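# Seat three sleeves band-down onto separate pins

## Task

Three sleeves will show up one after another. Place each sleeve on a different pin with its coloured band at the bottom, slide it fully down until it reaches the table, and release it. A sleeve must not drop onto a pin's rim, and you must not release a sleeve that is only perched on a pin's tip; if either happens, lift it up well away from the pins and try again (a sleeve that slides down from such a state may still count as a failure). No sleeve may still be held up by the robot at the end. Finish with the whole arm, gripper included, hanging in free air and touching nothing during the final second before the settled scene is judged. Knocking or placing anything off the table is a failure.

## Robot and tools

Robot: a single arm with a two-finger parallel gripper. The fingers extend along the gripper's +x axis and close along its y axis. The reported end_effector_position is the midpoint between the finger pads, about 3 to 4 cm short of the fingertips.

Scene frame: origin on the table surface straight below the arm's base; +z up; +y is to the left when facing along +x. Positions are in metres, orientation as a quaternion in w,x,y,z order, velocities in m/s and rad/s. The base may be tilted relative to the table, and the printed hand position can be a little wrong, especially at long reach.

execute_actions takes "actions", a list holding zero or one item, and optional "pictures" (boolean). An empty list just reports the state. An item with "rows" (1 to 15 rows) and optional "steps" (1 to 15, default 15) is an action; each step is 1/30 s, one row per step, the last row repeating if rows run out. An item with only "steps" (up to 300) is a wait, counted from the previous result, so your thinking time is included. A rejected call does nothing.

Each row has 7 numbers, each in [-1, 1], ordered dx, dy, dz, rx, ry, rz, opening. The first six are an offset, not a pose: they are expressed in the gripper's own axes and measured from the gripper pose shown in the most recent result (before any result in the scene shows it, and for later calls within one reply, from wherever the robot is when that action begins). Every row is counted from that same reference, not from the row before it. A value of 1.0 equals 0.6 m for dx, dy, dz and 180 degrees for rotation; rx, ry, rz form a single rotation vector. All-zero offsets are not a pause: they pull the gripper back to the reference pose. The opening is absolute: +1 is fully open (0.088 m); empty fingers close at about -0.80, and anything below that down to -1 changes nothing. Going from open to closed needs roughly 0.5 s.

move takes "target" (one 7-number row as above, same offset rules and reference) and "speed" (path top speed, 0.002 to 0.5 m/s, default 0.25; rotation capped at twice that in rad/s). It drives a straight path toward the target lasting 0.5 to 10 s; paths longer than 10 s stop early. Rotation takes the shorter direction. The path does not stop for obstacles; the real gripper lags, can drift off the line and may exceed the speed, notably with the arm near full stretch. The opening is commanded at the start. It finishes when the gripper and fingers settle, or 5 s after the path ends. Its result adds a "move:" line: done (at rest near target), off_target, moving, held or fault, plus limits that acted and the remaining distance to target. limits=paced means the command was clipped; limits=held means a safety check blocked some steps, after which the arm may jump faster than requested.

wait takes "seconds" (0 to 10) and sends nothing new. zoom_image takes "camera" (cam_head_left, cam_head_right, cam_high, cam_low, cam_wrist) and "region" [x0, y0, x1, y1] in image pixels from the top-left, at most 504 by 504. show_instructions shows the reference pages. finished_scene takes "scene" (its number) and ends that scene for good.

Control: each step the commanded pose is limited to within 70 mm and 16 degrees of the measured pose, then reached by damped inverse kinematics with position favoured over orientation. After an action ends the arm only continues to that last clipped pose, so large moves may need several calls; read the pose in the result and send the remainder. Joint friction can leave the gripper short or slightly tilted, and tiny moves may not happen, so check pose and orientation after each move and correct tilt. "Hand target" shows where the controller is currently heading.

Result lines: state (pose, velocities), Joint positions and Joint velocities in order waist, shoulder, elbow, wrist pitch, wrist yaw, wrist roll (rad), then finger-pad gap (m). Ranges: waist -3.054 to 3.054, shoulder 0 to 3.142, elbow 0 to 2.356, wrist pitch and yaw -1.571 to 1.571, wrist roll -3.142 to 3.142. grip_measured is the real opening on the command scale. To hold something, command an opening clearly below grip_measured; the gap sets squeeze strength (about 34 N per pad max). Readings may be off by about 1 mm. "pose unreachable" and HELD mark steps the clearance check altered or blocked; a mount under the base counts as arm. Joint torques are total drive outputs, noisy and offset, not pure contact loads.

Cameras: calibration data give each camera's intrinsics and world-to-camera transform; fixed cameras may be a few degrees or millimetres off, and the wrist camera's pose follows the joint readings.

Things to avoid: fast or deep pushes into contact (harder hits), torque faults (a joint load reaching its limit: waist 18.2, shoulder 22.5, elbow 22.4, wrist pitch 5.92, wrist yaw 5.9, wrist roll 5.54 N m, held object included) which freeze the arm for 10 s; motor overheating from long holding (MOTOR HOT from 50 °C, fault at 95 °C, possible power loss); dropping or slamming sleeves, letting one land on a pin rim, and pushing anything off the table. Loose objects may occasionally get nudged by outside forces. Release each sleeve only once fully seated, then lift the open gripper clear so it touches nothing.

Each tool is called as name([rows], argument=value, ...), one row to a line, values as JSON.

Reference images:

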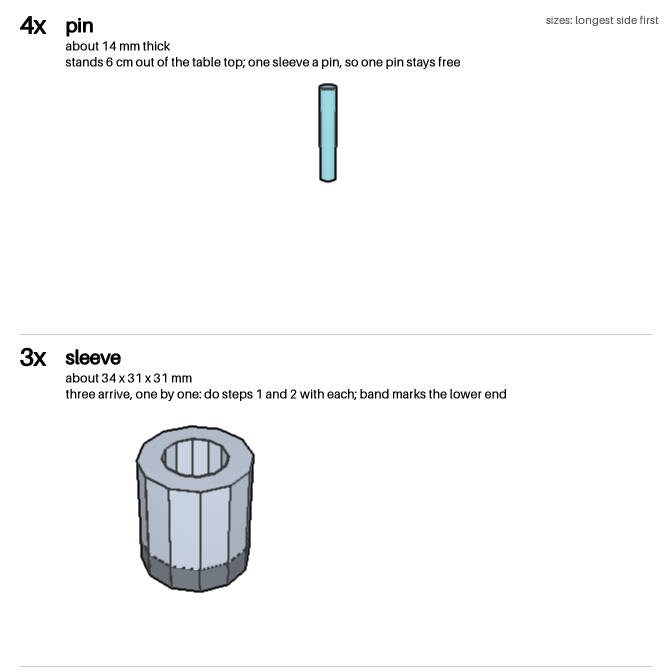

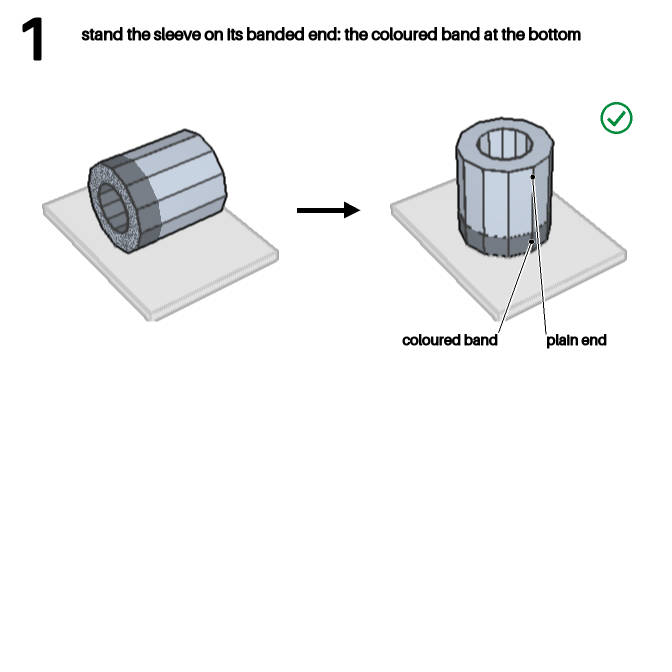

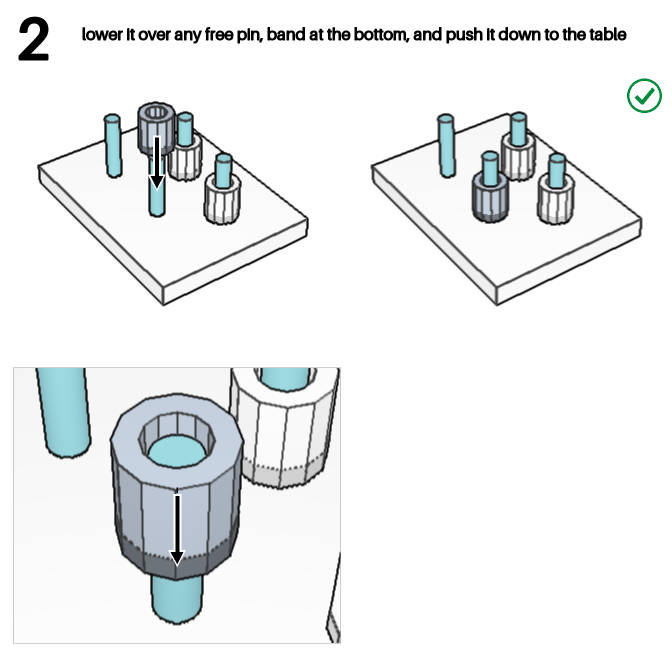

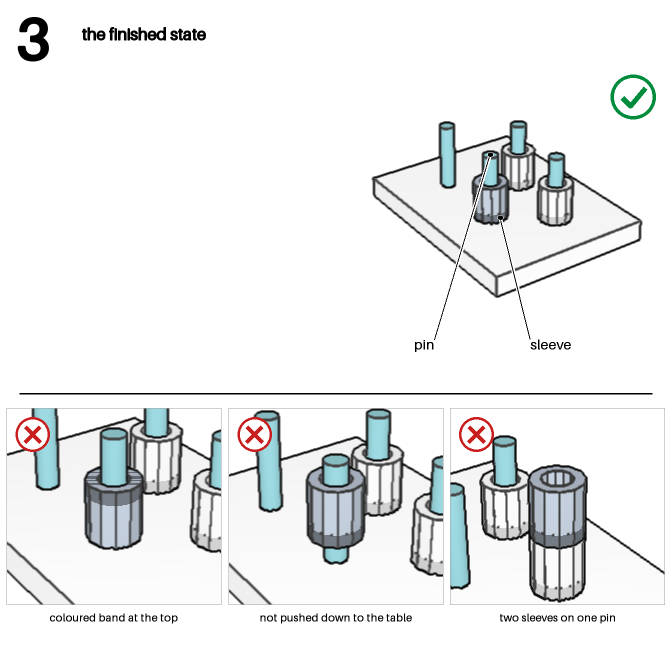

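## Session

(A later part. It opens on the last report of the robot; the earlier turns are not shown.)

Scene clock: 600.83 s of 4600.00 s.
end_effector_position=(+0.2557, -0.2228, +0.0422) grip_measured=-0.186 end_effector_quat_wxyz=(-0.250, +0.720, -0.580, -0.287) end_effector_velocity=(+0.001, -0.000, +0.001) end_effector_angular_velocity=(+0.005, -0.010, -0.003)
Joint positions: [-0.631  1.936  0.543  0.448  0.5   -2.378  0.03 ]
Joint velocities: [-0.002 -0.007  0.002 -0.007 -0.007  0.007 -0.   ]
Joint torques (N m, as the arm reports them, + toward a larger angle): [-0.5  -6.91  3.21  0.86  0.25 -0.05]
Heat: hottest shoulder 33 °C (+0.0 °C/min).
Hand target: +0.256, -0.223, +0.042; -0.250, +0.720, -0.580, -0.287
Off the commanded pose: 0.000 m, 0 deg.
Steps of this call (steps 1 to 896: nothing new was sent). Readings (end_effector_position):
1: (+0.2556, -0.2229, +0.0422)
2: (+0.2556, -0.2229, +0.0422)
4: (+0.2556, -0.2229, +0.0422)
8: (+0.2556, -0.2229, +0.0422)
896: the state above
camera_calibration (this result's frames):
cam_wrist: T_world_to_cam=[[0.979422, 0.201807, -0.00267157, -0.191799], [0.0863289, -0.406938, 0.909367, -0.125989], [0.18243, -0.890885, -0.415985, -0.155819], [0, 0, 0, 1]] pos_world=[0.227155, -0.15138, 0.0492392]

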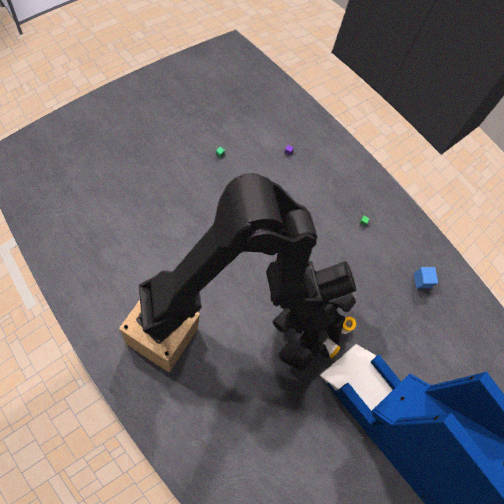

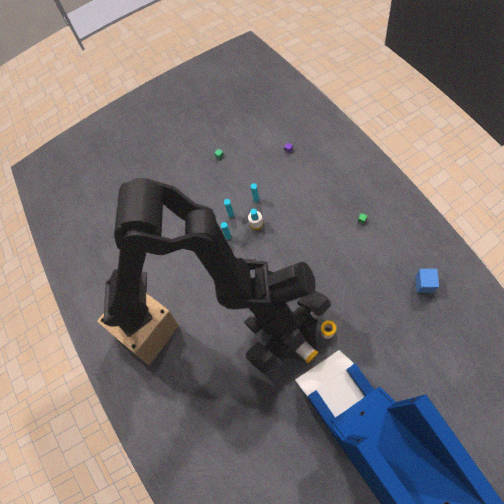

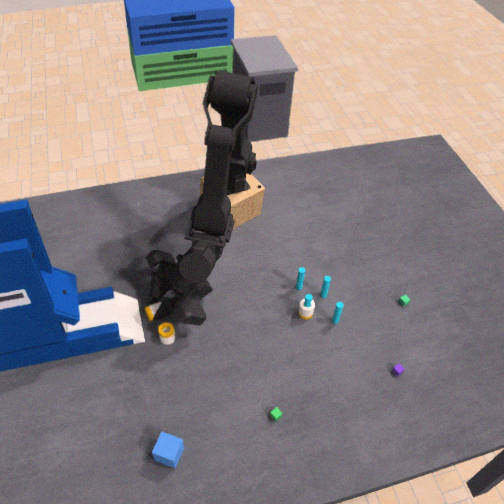

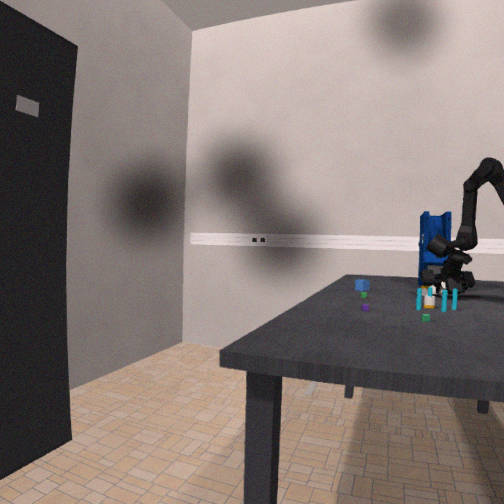

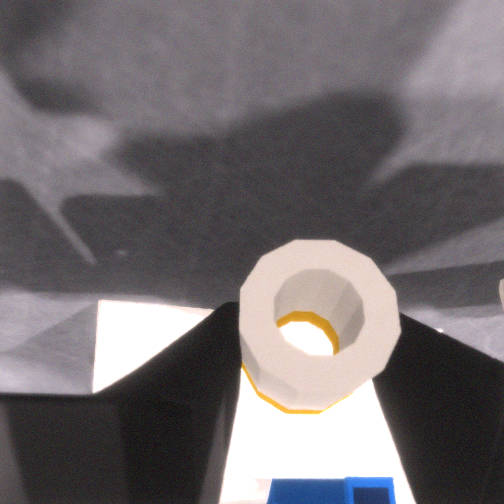

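move(target=[-0.0527,-0.002,-0.0532,0,0,0,-0.5], speed=0.2)

move(target=[-0.3746,-0.1064,0.2813,0.164,-0.4888,0.0007,-0.5], speed=0.5)

Scene clock: 661.70 s of 4600.00 s.
end_effector_position=(+0.2526, -0.2212, +0.0828) grip_measured=-0.186 end_effector_quat_wxyz=(-0.248, +0.717, -0.582, -0.292) end_effector_velocity=(-0.002, +0.002, +0.001) end_effector_angular_velocity=(+0.023, +0.012, +0.008)
Joint positions: [-0.643  1.734  0.558  0.224  0.496 -2.387  0.03 ]
Joint velocities: [-0.007 -0.017  0.002 -0.037 -0.022 -0.007 -0.   ]
Joint torques (N m, as the arm reports them, + toward a larger angle): [-0.73 -7.46  5.29  0.76  0.13 -0.19]
Heat: hottest shoulder 33 °C (+0.0 °C/min).
Hand target: +0.256, -0.223, +0.087; -0.249, +0.720, -0.580, -0.287
Off the commanded pose: 0.006 m, 1 deg.
move: done
camera_calibration (this result's frames):
cam_wrist: T_world_to_cam=[[0.979996, 0.198632, -0.0123466, -0.189055], [0.0947264, -0.410995, 0.906703, -0.164833], [0.175026, -0.889735, -0.421589, -0.134388], [0, 0, 0, 1]] pos_world=[0.224408, -0.149763, 0.0904635]

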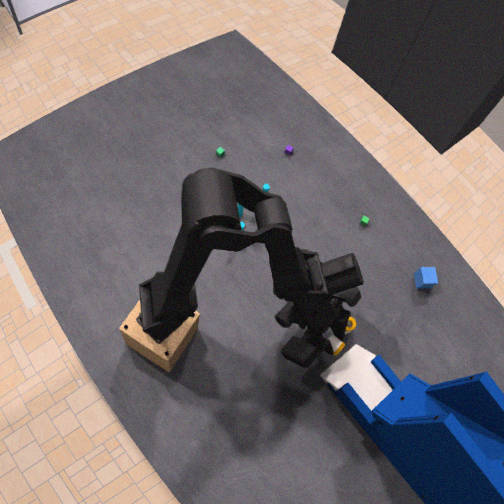

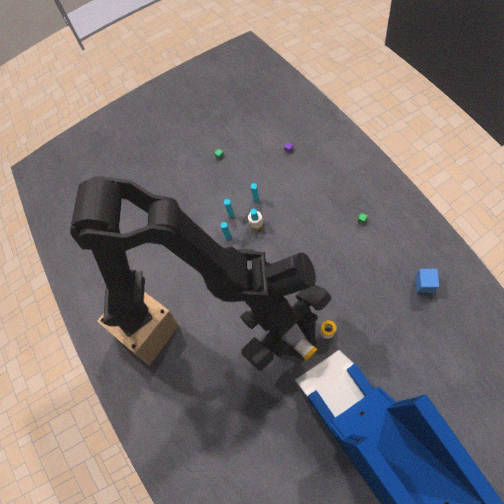

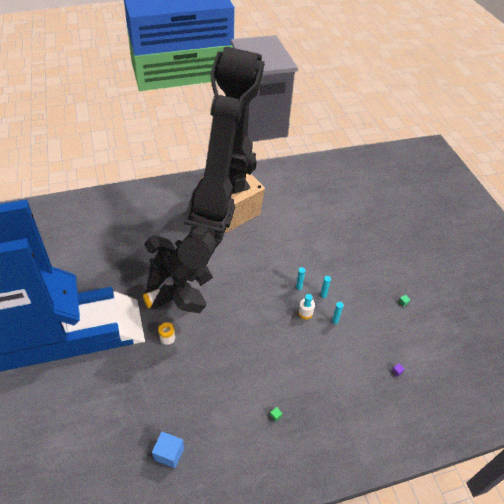

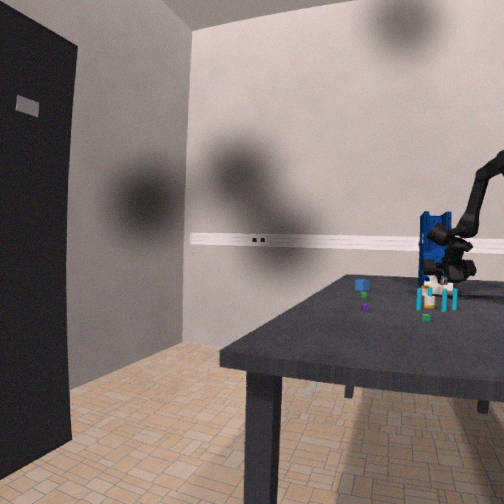

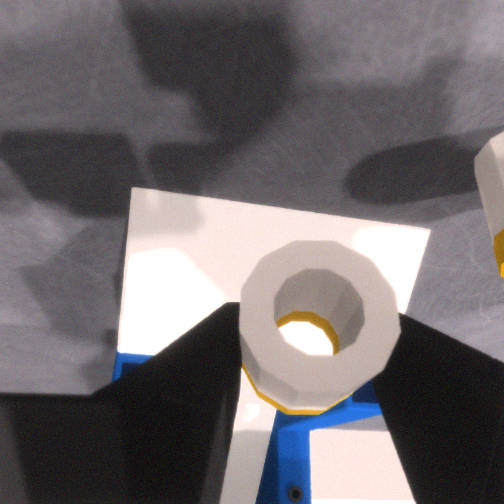

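Scene clock: 663.97 s of 4600.00 s.
end_effector_position=(+0.2587, +0.0624, +0.1234) grip_measured=-0.186 end_effector_quat_wxyz=(+0.733, -0.236, +0.303, +0.562) end_effector_velocity=(-0.004, +0.002, -0.001) end_effector_angular_velocity=(+0.012, +0.016, -0.013)
Joint positions: [-0.345  1.533  0.652 -0.539 -0.835 -1.483  0.03 ]
Joint velocities: [ 0.002 -0.007 -0.017  0.007 -0.007  0.022 -0.   ]
Joint torques (N m, as the arm reports them, + toward a larger angle): [ 0.02 -6.28  4.03  0.36 -0.65  0.13]
Heat: hottest shoulder 33 °C (+0.0 °C/min).
Hand target: +0.257, +0.064, +0.124; +0.734, -0.234, +0.301, +0.562
Off the commanded pose: 0.002 m, 1 deg.
move: done
camera_calibration (this result's frames):
cam_wrist: T_world_to_cam=[[0.973313, -0.229417, 0.00537017, -0.224601], [-0.206367, -0.88528, -0.416764, 0.185139], [0.100367, 0.404534, -0.908999, 0.132753], [0, 0, 0, 1]] pos_world=[0.24349, 0.0586693, 0.199037]

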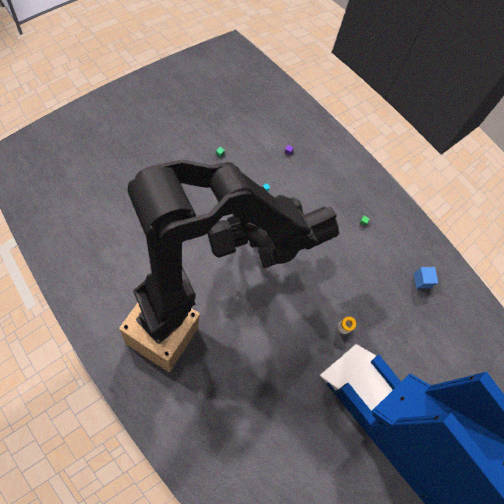

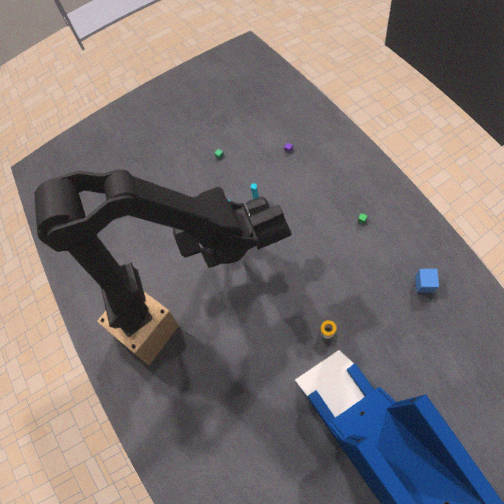

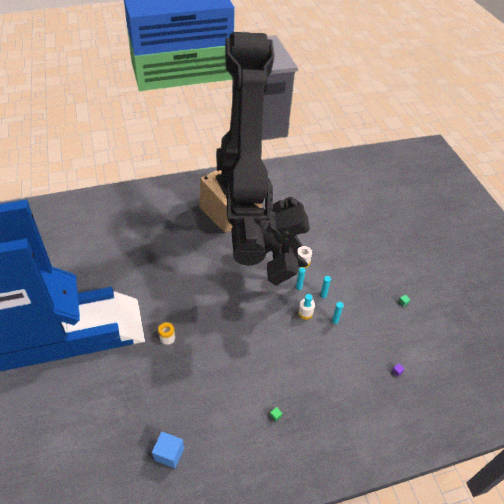

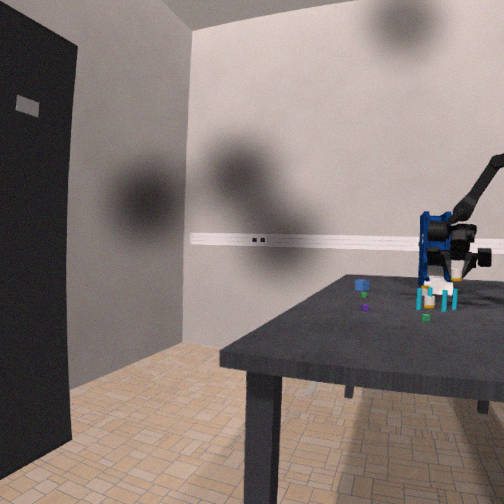

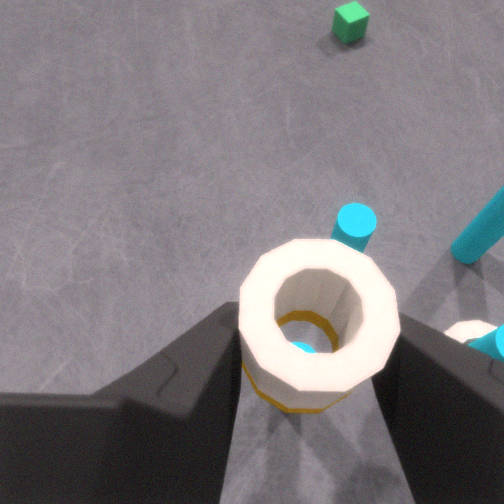

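zoom_image(camera="cam_wrist", region=[210, 190, 462, 442])

zoom_image(camera="cam_low", region=[405, 235, 495, 325])

Region (210, 190, 462, 442) of cam_wrist's 504x504 image, scaled by 2.000, with more detail than that image has.

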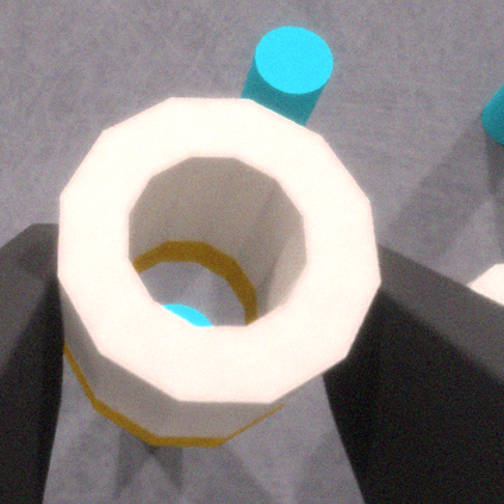

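Region (405, 235, 495, 325) of cam_low's 504x504 image, scaled by 5.600, with more detail than that image has.

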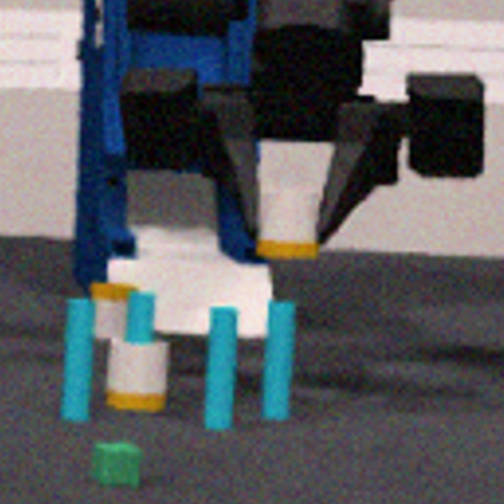

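move(target=[0.0205,0.0022,-0.0148,-0.0032,-0.0024,-0.0032,-0.5], speed=0.05)

zoom_image(camera="cam_wrist", region=[210, 190, 462, 442])

zoom_image(camera="cam_low", region=[405, 235, 495, 325])

Scene clock: 724.73 s of 4600.00 s.
end_effector_position=(+0.2607, +0.0638, +0.1112) grip_measured=-0.186 end_effector_quat_wxyz=(+0.736, -0.245, +0.293, +0.558) end_effector_velocity=(+0.000, +0.001, -0.002) end_effector_angular_velocity=(+0.007, -0.003, -0.002)
Joint positions: [-0.336  1.564  0.615 -0.432 -0.838 -1.469  0.03 ]
Joint velocities: [ 0.002  0.007 -0.007  0.022 -0.007  0.007 -0.   ]
Joint torques (N m, as the arm reports them, + toward a larger angle): [-0.16 -4.68  4.    0.42 -0.53  0.09]
Heat: hottest shoulder 33 °C (+0.0 °C/min).
Hand target: +0.258, +0.065, +0.108; +0.735, -0.239, +0.297, +0.560
Off the commanded pose: 0.004 m, 1 deg.
move: done
camera_calibration (this result's frames):
cam_wrist: T_world_to_cam=[[0.973003, -0.228468, 0.0326805, -0.229143], [-0.193883, -0.88597, -0.421267, 0.178992], [0.1252, 0.403558, -0.906348, 0.114143], [0, 0, 0, 1]] pos_world=[0.243369, 0.0601667, 0.186345]

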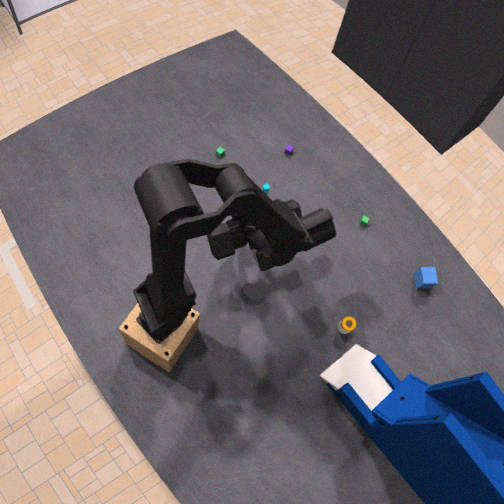

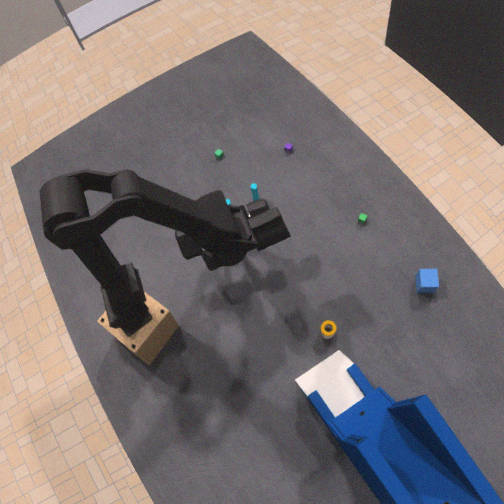

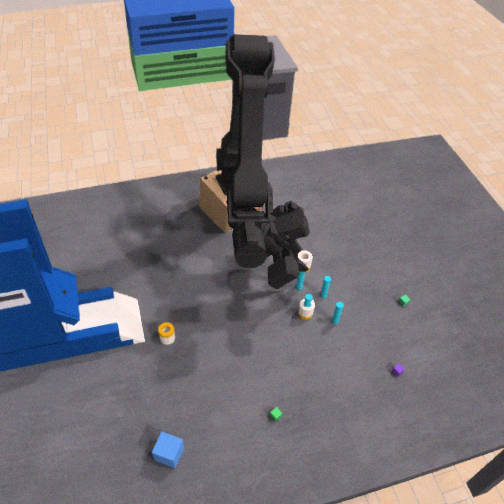

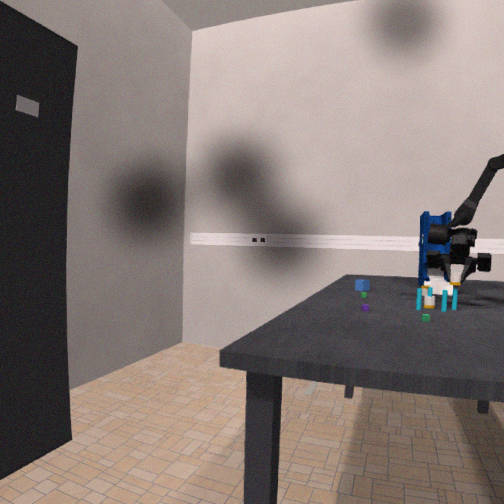

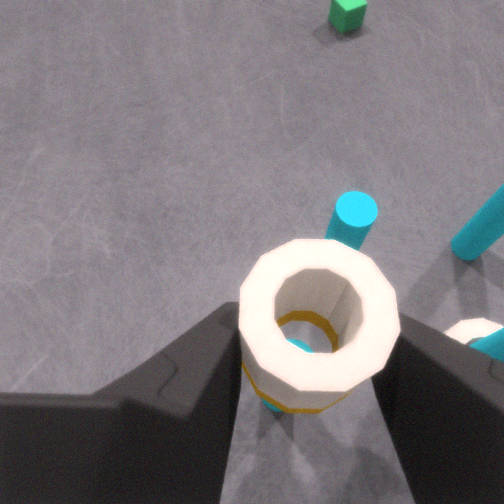

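Region (210, 190, 462, 442) of cam_wrist's 504x504 image, scaled by 2.000, with more detail than that image has.

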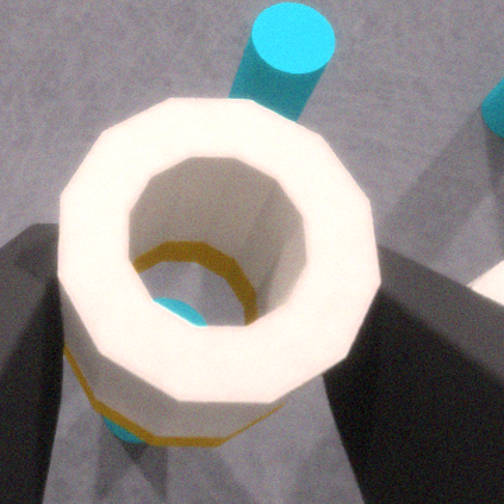

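Region (405, 235, 495, 325) of cam_low's 504x504 image, scaled by 5.600, with more detail than that image has.

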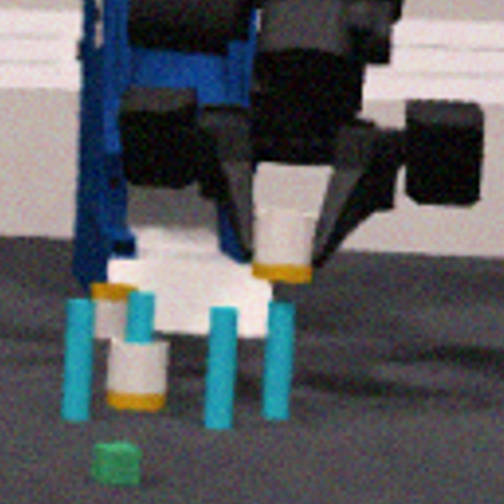

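zoom_image(camera="cam_wrist", region=[250, 300, 370, 420])

zoom_image(camera="cam_low", region=[430, 265, 480, 315])

Region (250, 300, 370, 420) of cam_wrist's 504x504 image, scaled by 4.200, with more detail than that image has.

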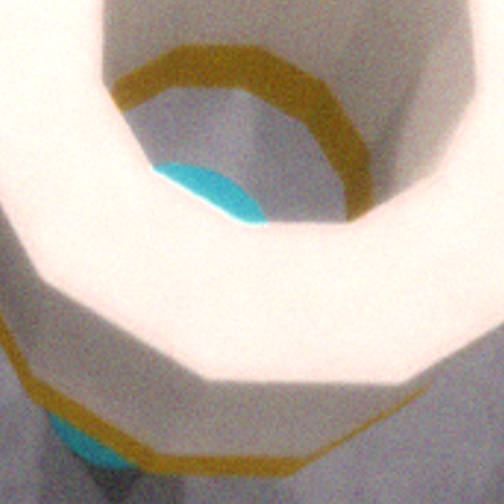

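Region (430, 265, 480, 315) of cam_low's 504x504 image, scaled by 10.080, with more detail than that image has.

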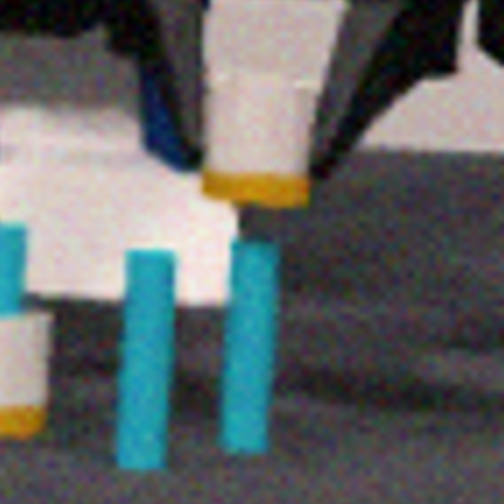

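execute_actions([
  {"rows":[[0.0040,0.0065,-0.0035,0.0033,-0.0005,0.0033,-0.5],[0.0052,0.0065,-0.0046,0.0033,-0.0005,0.0033,-0.5],[0.0070,0.0065,-0.0064,0.0033,-0.0005,0.0033,-0.5],[0.0090,0.0066,-0.0084,0.0033,-0.0005,0.0033,-0.5],[0.0111,0.0066,-0.0105,0.0033,-0.0005,0.0033,-0.5],[0.0131,0.0067,-0.0125,0.0033,-0.0005,0.0033,-0.5],[0.0148,0.0067,-0.0143,0.0033,-0.0005,0.0033,-0.5],[0.0164,0.0067,-0.0158,0.0033,-0.0005,0.0033,-0.5],[0.0178,0.0068,-0.0173,0.0033,-0.0005,0.0033,-0.5],[0.0191,0.0068,-0.0186,0.0033,-0.0005,0.0033,-0.5],[0.0203,0.0068,-0.0197,0.0033,-0.0005,0.0033,-0.5],[0.0213,0.0069,-0.0208,0.0033,-0.0005,0.0033,-0.5],[0.0223,0.0069,-0.0217,0.0033,-0.0005,0.0033,-0.5],[0.0230,0.0069,-0.0225,0.0033,-0.0005,0.0033,-0.5],[0.0234,0.0069,-0.0229,0.0033,-0.0005,0.0033,-0.5]],"steps":15},
], pictures=false)

wait(seconds=0.2)

zoom_image(camera="cam_wrist", region=[250, 260, 390, 400])

zoom_image(camera="cam_low", region=[430, 265, 480, 315])

Scene clock: 785.23 s of 4600.00 s.
end_effector_position=(+0.2598, +0.0639, +0.0965) grip_measured=-0.186 end_effector_quat_wxyz=(+0.736, -0.244, +0.294, +0.559) end_effector_velocity=(+0.000, -0.000, -0.024) end_effector_angular_velocity=(+0.005, -0.013, +0.009)
Joint positions: [-0.333  1.618  0.59  -0.354 -0.838 -1.466  0.03 ]
Joint velocities: [ 0.002  0.095 -0.037  0.139 -0.007 -0.007 -0.   ]
Joint torques (N m, as the arm reports them, + toward a larger angle): [-0.14 -4.76  3.48  0.41 -0.5   0.09]
Heat: hottest shoulder 32 °C (-1.0 °C/min).
Hand target: +0.257, +0.065, +0.092; +0.735, -0.239, +0.297, +0.561
Off the commanded pose: 0.006 m, 1 deg.
Steps of this call (steps 1 to 1800: nothing new was sent; steps 1801 to 1815: all 15 steps of this action). Readings (end_effector_position):
1801: (+0.2593, +0.0644, +0.1093)
1802: (+0.2593, +0.0644, +0.1093)
1804: (+0.2598, +0.0642, +0.1089)
1808: (+0.2603, +0.0639, +0.1047)
1815: the state above

Scene clock: 785.43 s of 4600.00 s.
end_effector_position=(+0.2598, +0.0639, +0.0943) grip_measured=-0.186 end_effector_quat_wxyz=(+0.736, -0.244, +0.294, +0.559) end_effector_velocity=(-0.001, -0.001, -0.004) end_effector_angular_velocity=(-0.007, +0.003, +0.002)
Joint positions: [-0.333  1.626  0.587 -0.342 -0.838 -1.466  0.03 ]
Joint velocities: [-0.002  0.012 -0.002  0.007  0.007 -0.007  0.   ]
Joint torques (N m, as the arm reports them, + toward a larger angle): [-0.13 -4.79  3.5   0.43 -0.5   0.1 ]
Heat: hottest shoulder 32 °C (-1.0 °C/min).
Hand target: +0.257, +0.065, +0.092; +0.735, -0.239, +0.297, +0.561
Off the commanded pose: 0.004 m, 1 deg.
Steps of this call (steps 1 to 6: nothing new was sent). Readings (end_effector_position):
1: (+0.2597, +0.0639, +0.0958)
2: (+0.2598, +0.0639, +0.0953)
4: (+0.2597, +0.0639, +0.0946)
6: the state above
camera_calibration (this result's frames):
cam_wrist: T_world_to_cam=[[0.97336, -0.227218, 0.0306858, -0.227768], [-0.193451, -0.885705, -0.422024, 0.17177], [0.12307, 0.404845, -0.906065, 0.0993928], [0, 0, 0, 1]] pos_world=[0.242697, 0.0601459, 0.169537]

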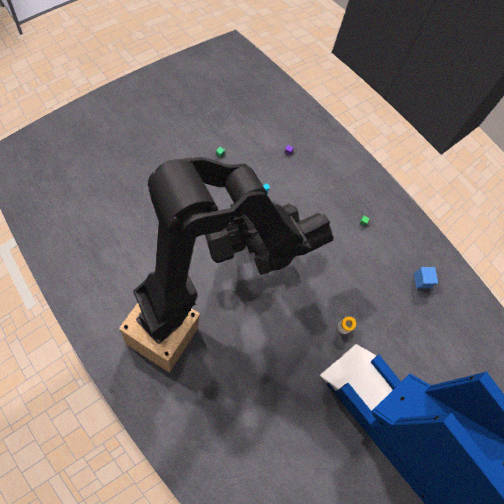

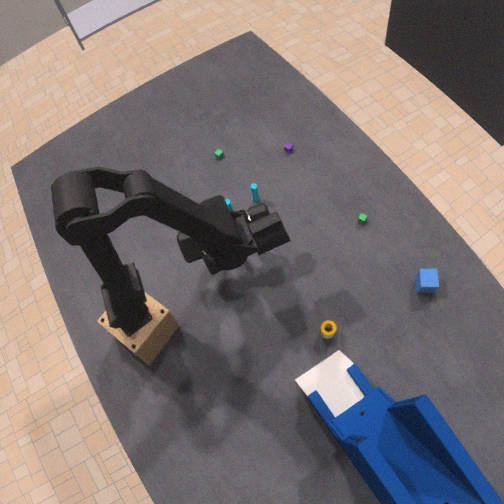

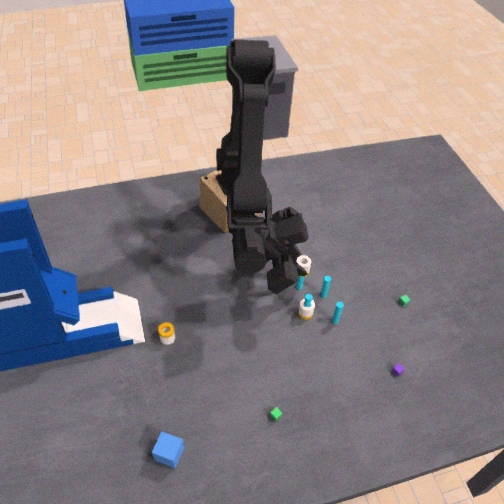

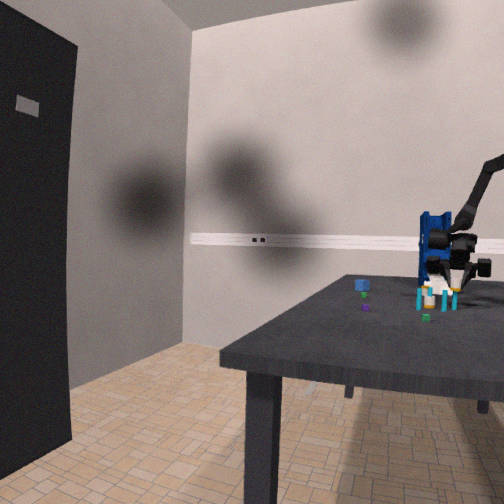

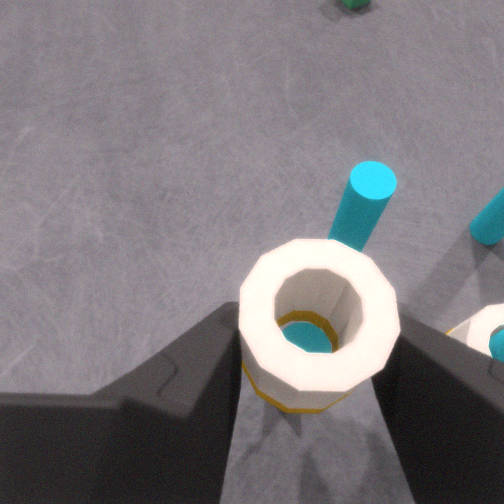

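Region (250, 260, 390, 400) of cam_wrist's 504x504 image, scaled by 3.600, with more detail than that image has.

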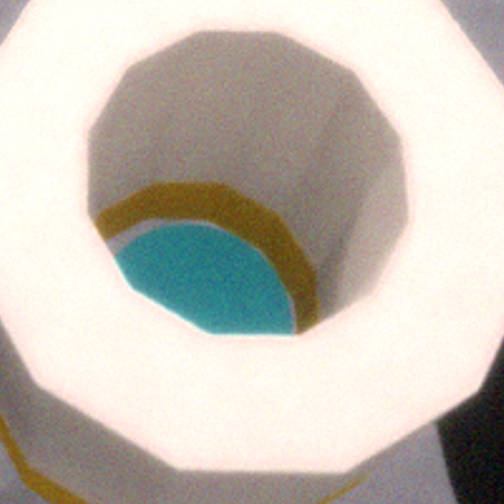

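Region (430, 265, 480, 315) of cam_low's 504x504 image, scaled by 10.080, with more detail than that image has.

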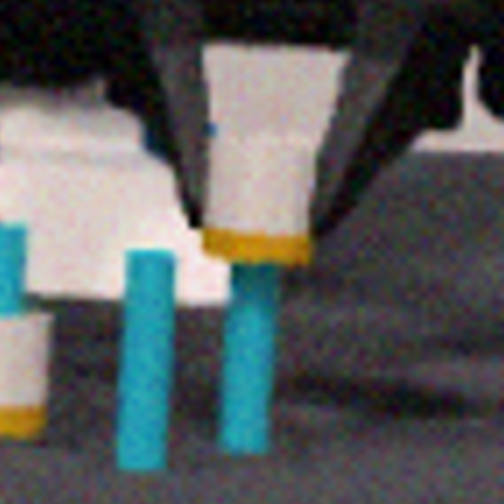

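execute_actions([
  {"rows":[[0.0043,0.0038,-0.0042,0.0028,0,0.0028,-0.5],[0.0062,0.0038,-0.0061,0.0028,0,0.0028,-0.5],[0.0091,0.0039,-0.0090,0.0028,0,0.0028,-0.5],[0.0126,0.0039,-0.0125,0.0028,0,0.0028,-0.5],[0.0161,0.0040,-0.0160,0.0028,0,0.0028,-0.5],[0.0197,0.0040,-0.0196,0.0028,0,0.0028,-0.5],[0.0232,0.0041,-0.0231,0.0028,0,0.0028,-0.5],[0.0267,0.0042,-0.0266,0.0028,0,0.0028,-0.5],[0.0303,0.0042,-0.0302,0.0028,0,0.0028,-0.5],[0.0338,0.0043,-0.0337,0.0028,0,0.0028,-0.5],[0.0373,0.0043,-0.0373,0.0028,0,0.0028,-0.5],[0.0409,0.0044,-0.0408,0.0028,0,0.0028,-0.5],[0.0444,0.0044,-0.0443,0.0028,0,0.0028,-0.5],[0.0477,0.0045,-0.0476,0.0028,0,0.0028,-0.5],[0.0508,0.0045,-0.0507,0.0028,0,0.0028,-0.5]],"steps":15},
], pictures=false)

execute_actions([
  {"rows":[[0.0178,0.0046,-0.0170,0.0028,0,0.0028,-0.5],[0.0204,0.0047,-0.0196,0.0028,0,0.0028,-0.5],[0.0228,0.0047,-0.0220,0.0028,0,0.0028,-0.5],[0.0249,0.0047,-0.0241,0.0028,0,0.0028,-0.5],[0.0268,0.0048,-0.0260,0.0028,0,0.0028,-0.5],[0.0284,0.0048,-0.0277,0.0028,0,0.0028,-0.5],[0.0299,0.0048,-0.0291,0.0028,0,0.0028,-0.5],[0.0310,0.0048,-0.0303,0.0028,0,0.0028,-0.5],[0.0320,0.0048,-0.0312,0.0028,0,0.0028,-0.5],[0.0328,0.0048,-0.0320,0.0028,0,0.0028,-0.5],[0.0335,0.0049,-0.0327,0.0028,0,0.0028,-0.5],[0.0341,0.0049,-0.0333,0.0028,0,0.0028,-0.5],[0.0346,0.0049,-0.0338,0.0028,0,0.0028,-0.5],[0.0349,0.0049,-0.0341,0.0028,0,0.0028,-0.5],[0.0352,0.0049,-0.0344,0.0028,0,0.0028,-0.5]],"steps":15},
], pictures=false)

wait(seconds=0.2)

zoom_image(camera="cam_low", region=[415, 260, 480, 325])

Scene clock: 845.93 s of 4600.00 s.
end_effector_position=(+0.2608, +0.0634, +0.0640) grip_measured=-0.186 end_effector_quat_wxyz=(+0.735, -0.244, +0.293, +0.561) end_effector_velocity=(+0.001, +0.001, -0.083) end_effector_angular_velocity=(+0.013, +0.008, -0.002)
Joint positions: [-0.327  1.76   0.56  -0.178 -0.838 -1.461  0.03 ]
Joint velocities: [ 0.022  0.383 -0.061  0.462 -0.007  0.037 -0.   ]
Joint torques (N m, as the arm reports them, + toward a larger angle): [ 0.21 -5.07  2.81  0.41 -0.44  0.12]
Heat: hottest shoulder 31 °C (-1.0 °C/min).
Hand target: +0.258, +0.064, +0.052; +0.734, -0.240, +0.298, +0.562
Off the commanded pose: 0.013 m, 1 deg.
Steps of this call (steps 1 to 1800: nothing new was sent; steps 1801 to 1815: all 15 steps of this action). Readings (end_effector_position):
1801: (+0.2588, +0.0643, +0.0927)
1802: (+0.2589, +0.0642, +0.0925)
1804: (+0.2599, +0.0640, +0.0910)
1808: (+0.2613, +0.0634, +0.0835)
1815: the state above

Scene clock: 846.43 s of 4600.00 s.
end_effector_position=(+0.2615, +0.0635, +0.0385) grip_measured=-0.186 end_effector_quat_wxyz=(+0.735, -0.243, +0.293, +0.561) end_effector_velocity=(+0.001, +0.002, -0.016) end_effector_angular_velocity=(+0.018, -0.021, +0.011)
Joint positions: [-0.32   1.883  0.55  -0.041 -0.838 -1.454  0.03 ]
Joint velocities: [ 0.002  0.09  -0.007  0.11  -0.022 -0.007  0.001]
Joint torques (N m, as the arm reports them, + toward a larger angle): [ 0.04 -5.46  2.14  0.49 -0.44  0.12]
Heat: hottest shoulder 31 °C (-1.0 °C/min).
Hand target: +0.259, +0.064, +0.034; +0.734, -0.239, +0.297, +0.562
Off the commanded pose: 0.005 m, 1 deg.
Steps of this call (steps 1 to 15: all 15 steps of this action). Readings (end_effector_position):
1: (+0.2607, +0.0634, +0.0612)
2: (+0.2608, +0.0633, +0.0587)
4: (+0.2607, +0.0634, +0.0538)
8: (+0.2610, +0.0634, +0.0458)
15: the state above

Scene clock: 846.63 s of 4600.00 s.
end_effector_position=(+0.2620, +0.0639, +0.0378) grip_measured=-0.186 end_effector_quat_wxyz=(+0.735, -0.243, +0.292, +0.561) end_effector_velocity=(-0.003, +0.002, +0.000) end_effector_angular_velocity=(+0.026, +0.018, -0.006)
Joint positions: [-0.32   1.888  0.55  -0.032 -0.84  -1.452  0.03 ]
Joint velocities: [-0.002  0.007 -0.002 -0.007 -0.022  0.007  0.   ]
Joint torques (N m, as the arm reports them, + toward a larger angle): [-0.03 -4.91  2.09  0.5  -0.38  0.01]
Heat: hottest shoulder 31 °C (-1.0 °C/min).
Hand target: +0.259, +0.065, +0.034; +0.734, -0.239, +0.297, +0.563
Off the commanded pose: 0.005 m, 1 deg.
Steps of this call (steps 1 to 6: nothing new was sent). Readings (end_effector_position):
1: (+0.2615, +0.0636, +0.0380)
2: (+0.2616, +0.0637, +0.0380)
4: (+0.2618, +0.0637, +0.0379)
6: the state above
camera_calibration (this result's frames):
cam_wrist: T_world_to_cam=[[0.974306, -0.223137, 0.0306219, -0.228598], [-0.189234, -0.884729, -0.425964, 0.147267], [0.12214, 0.409225, -0.904222, 0.0478198], [0, 0, 0, 1]] pos_world=[0.244751, 0.0597137, 0.11297]

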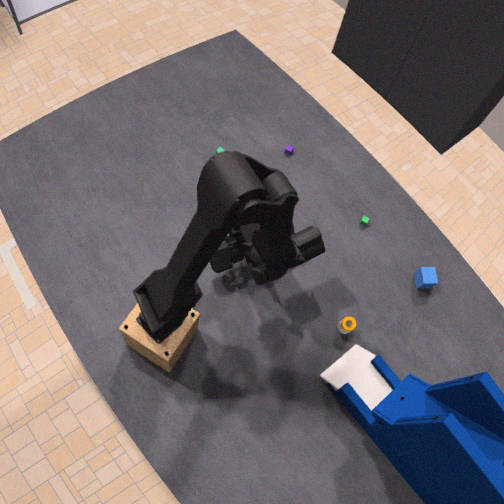

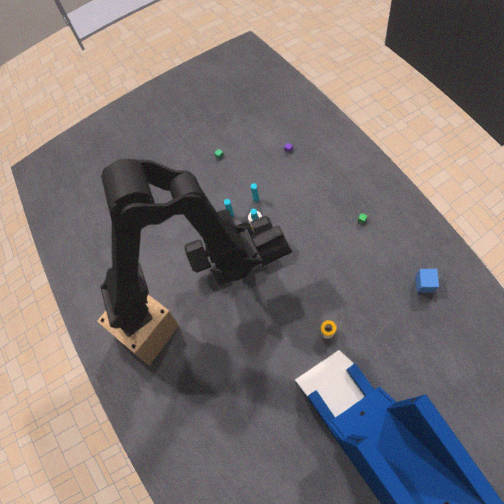

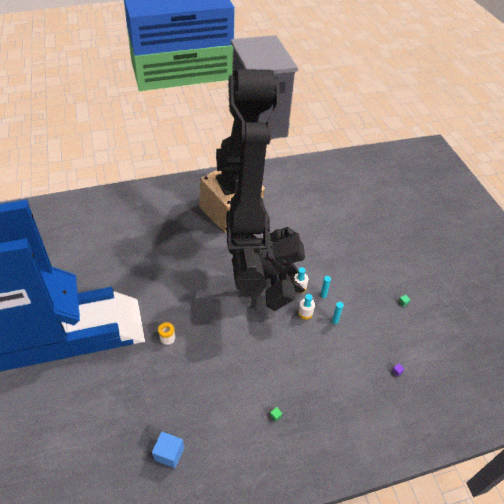

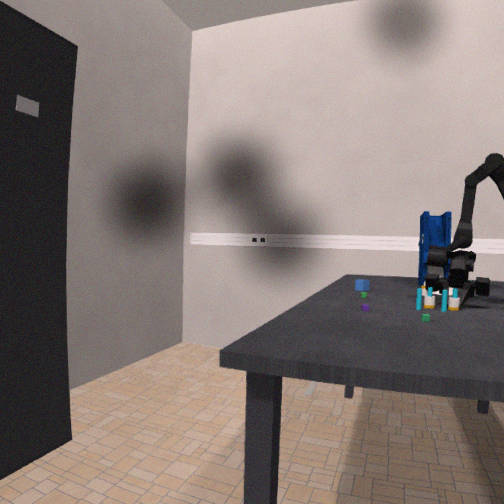

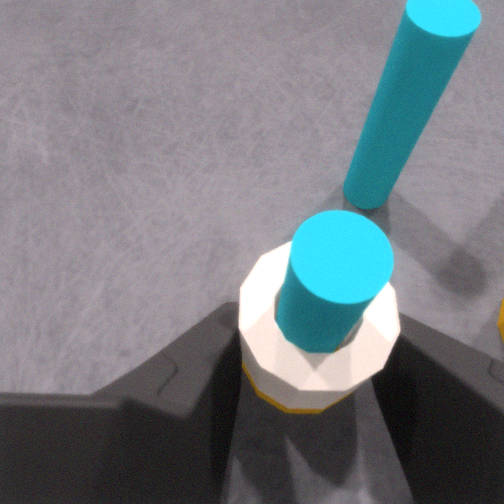

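Region (415, 260, 480, 325) of cam_low's 504x504 image, scaled by 7.754, with more detail than that image has.

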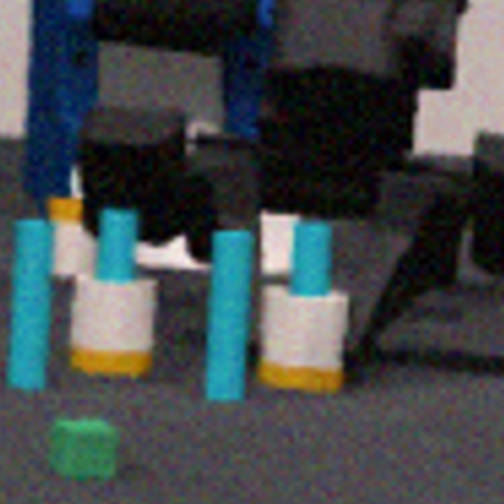

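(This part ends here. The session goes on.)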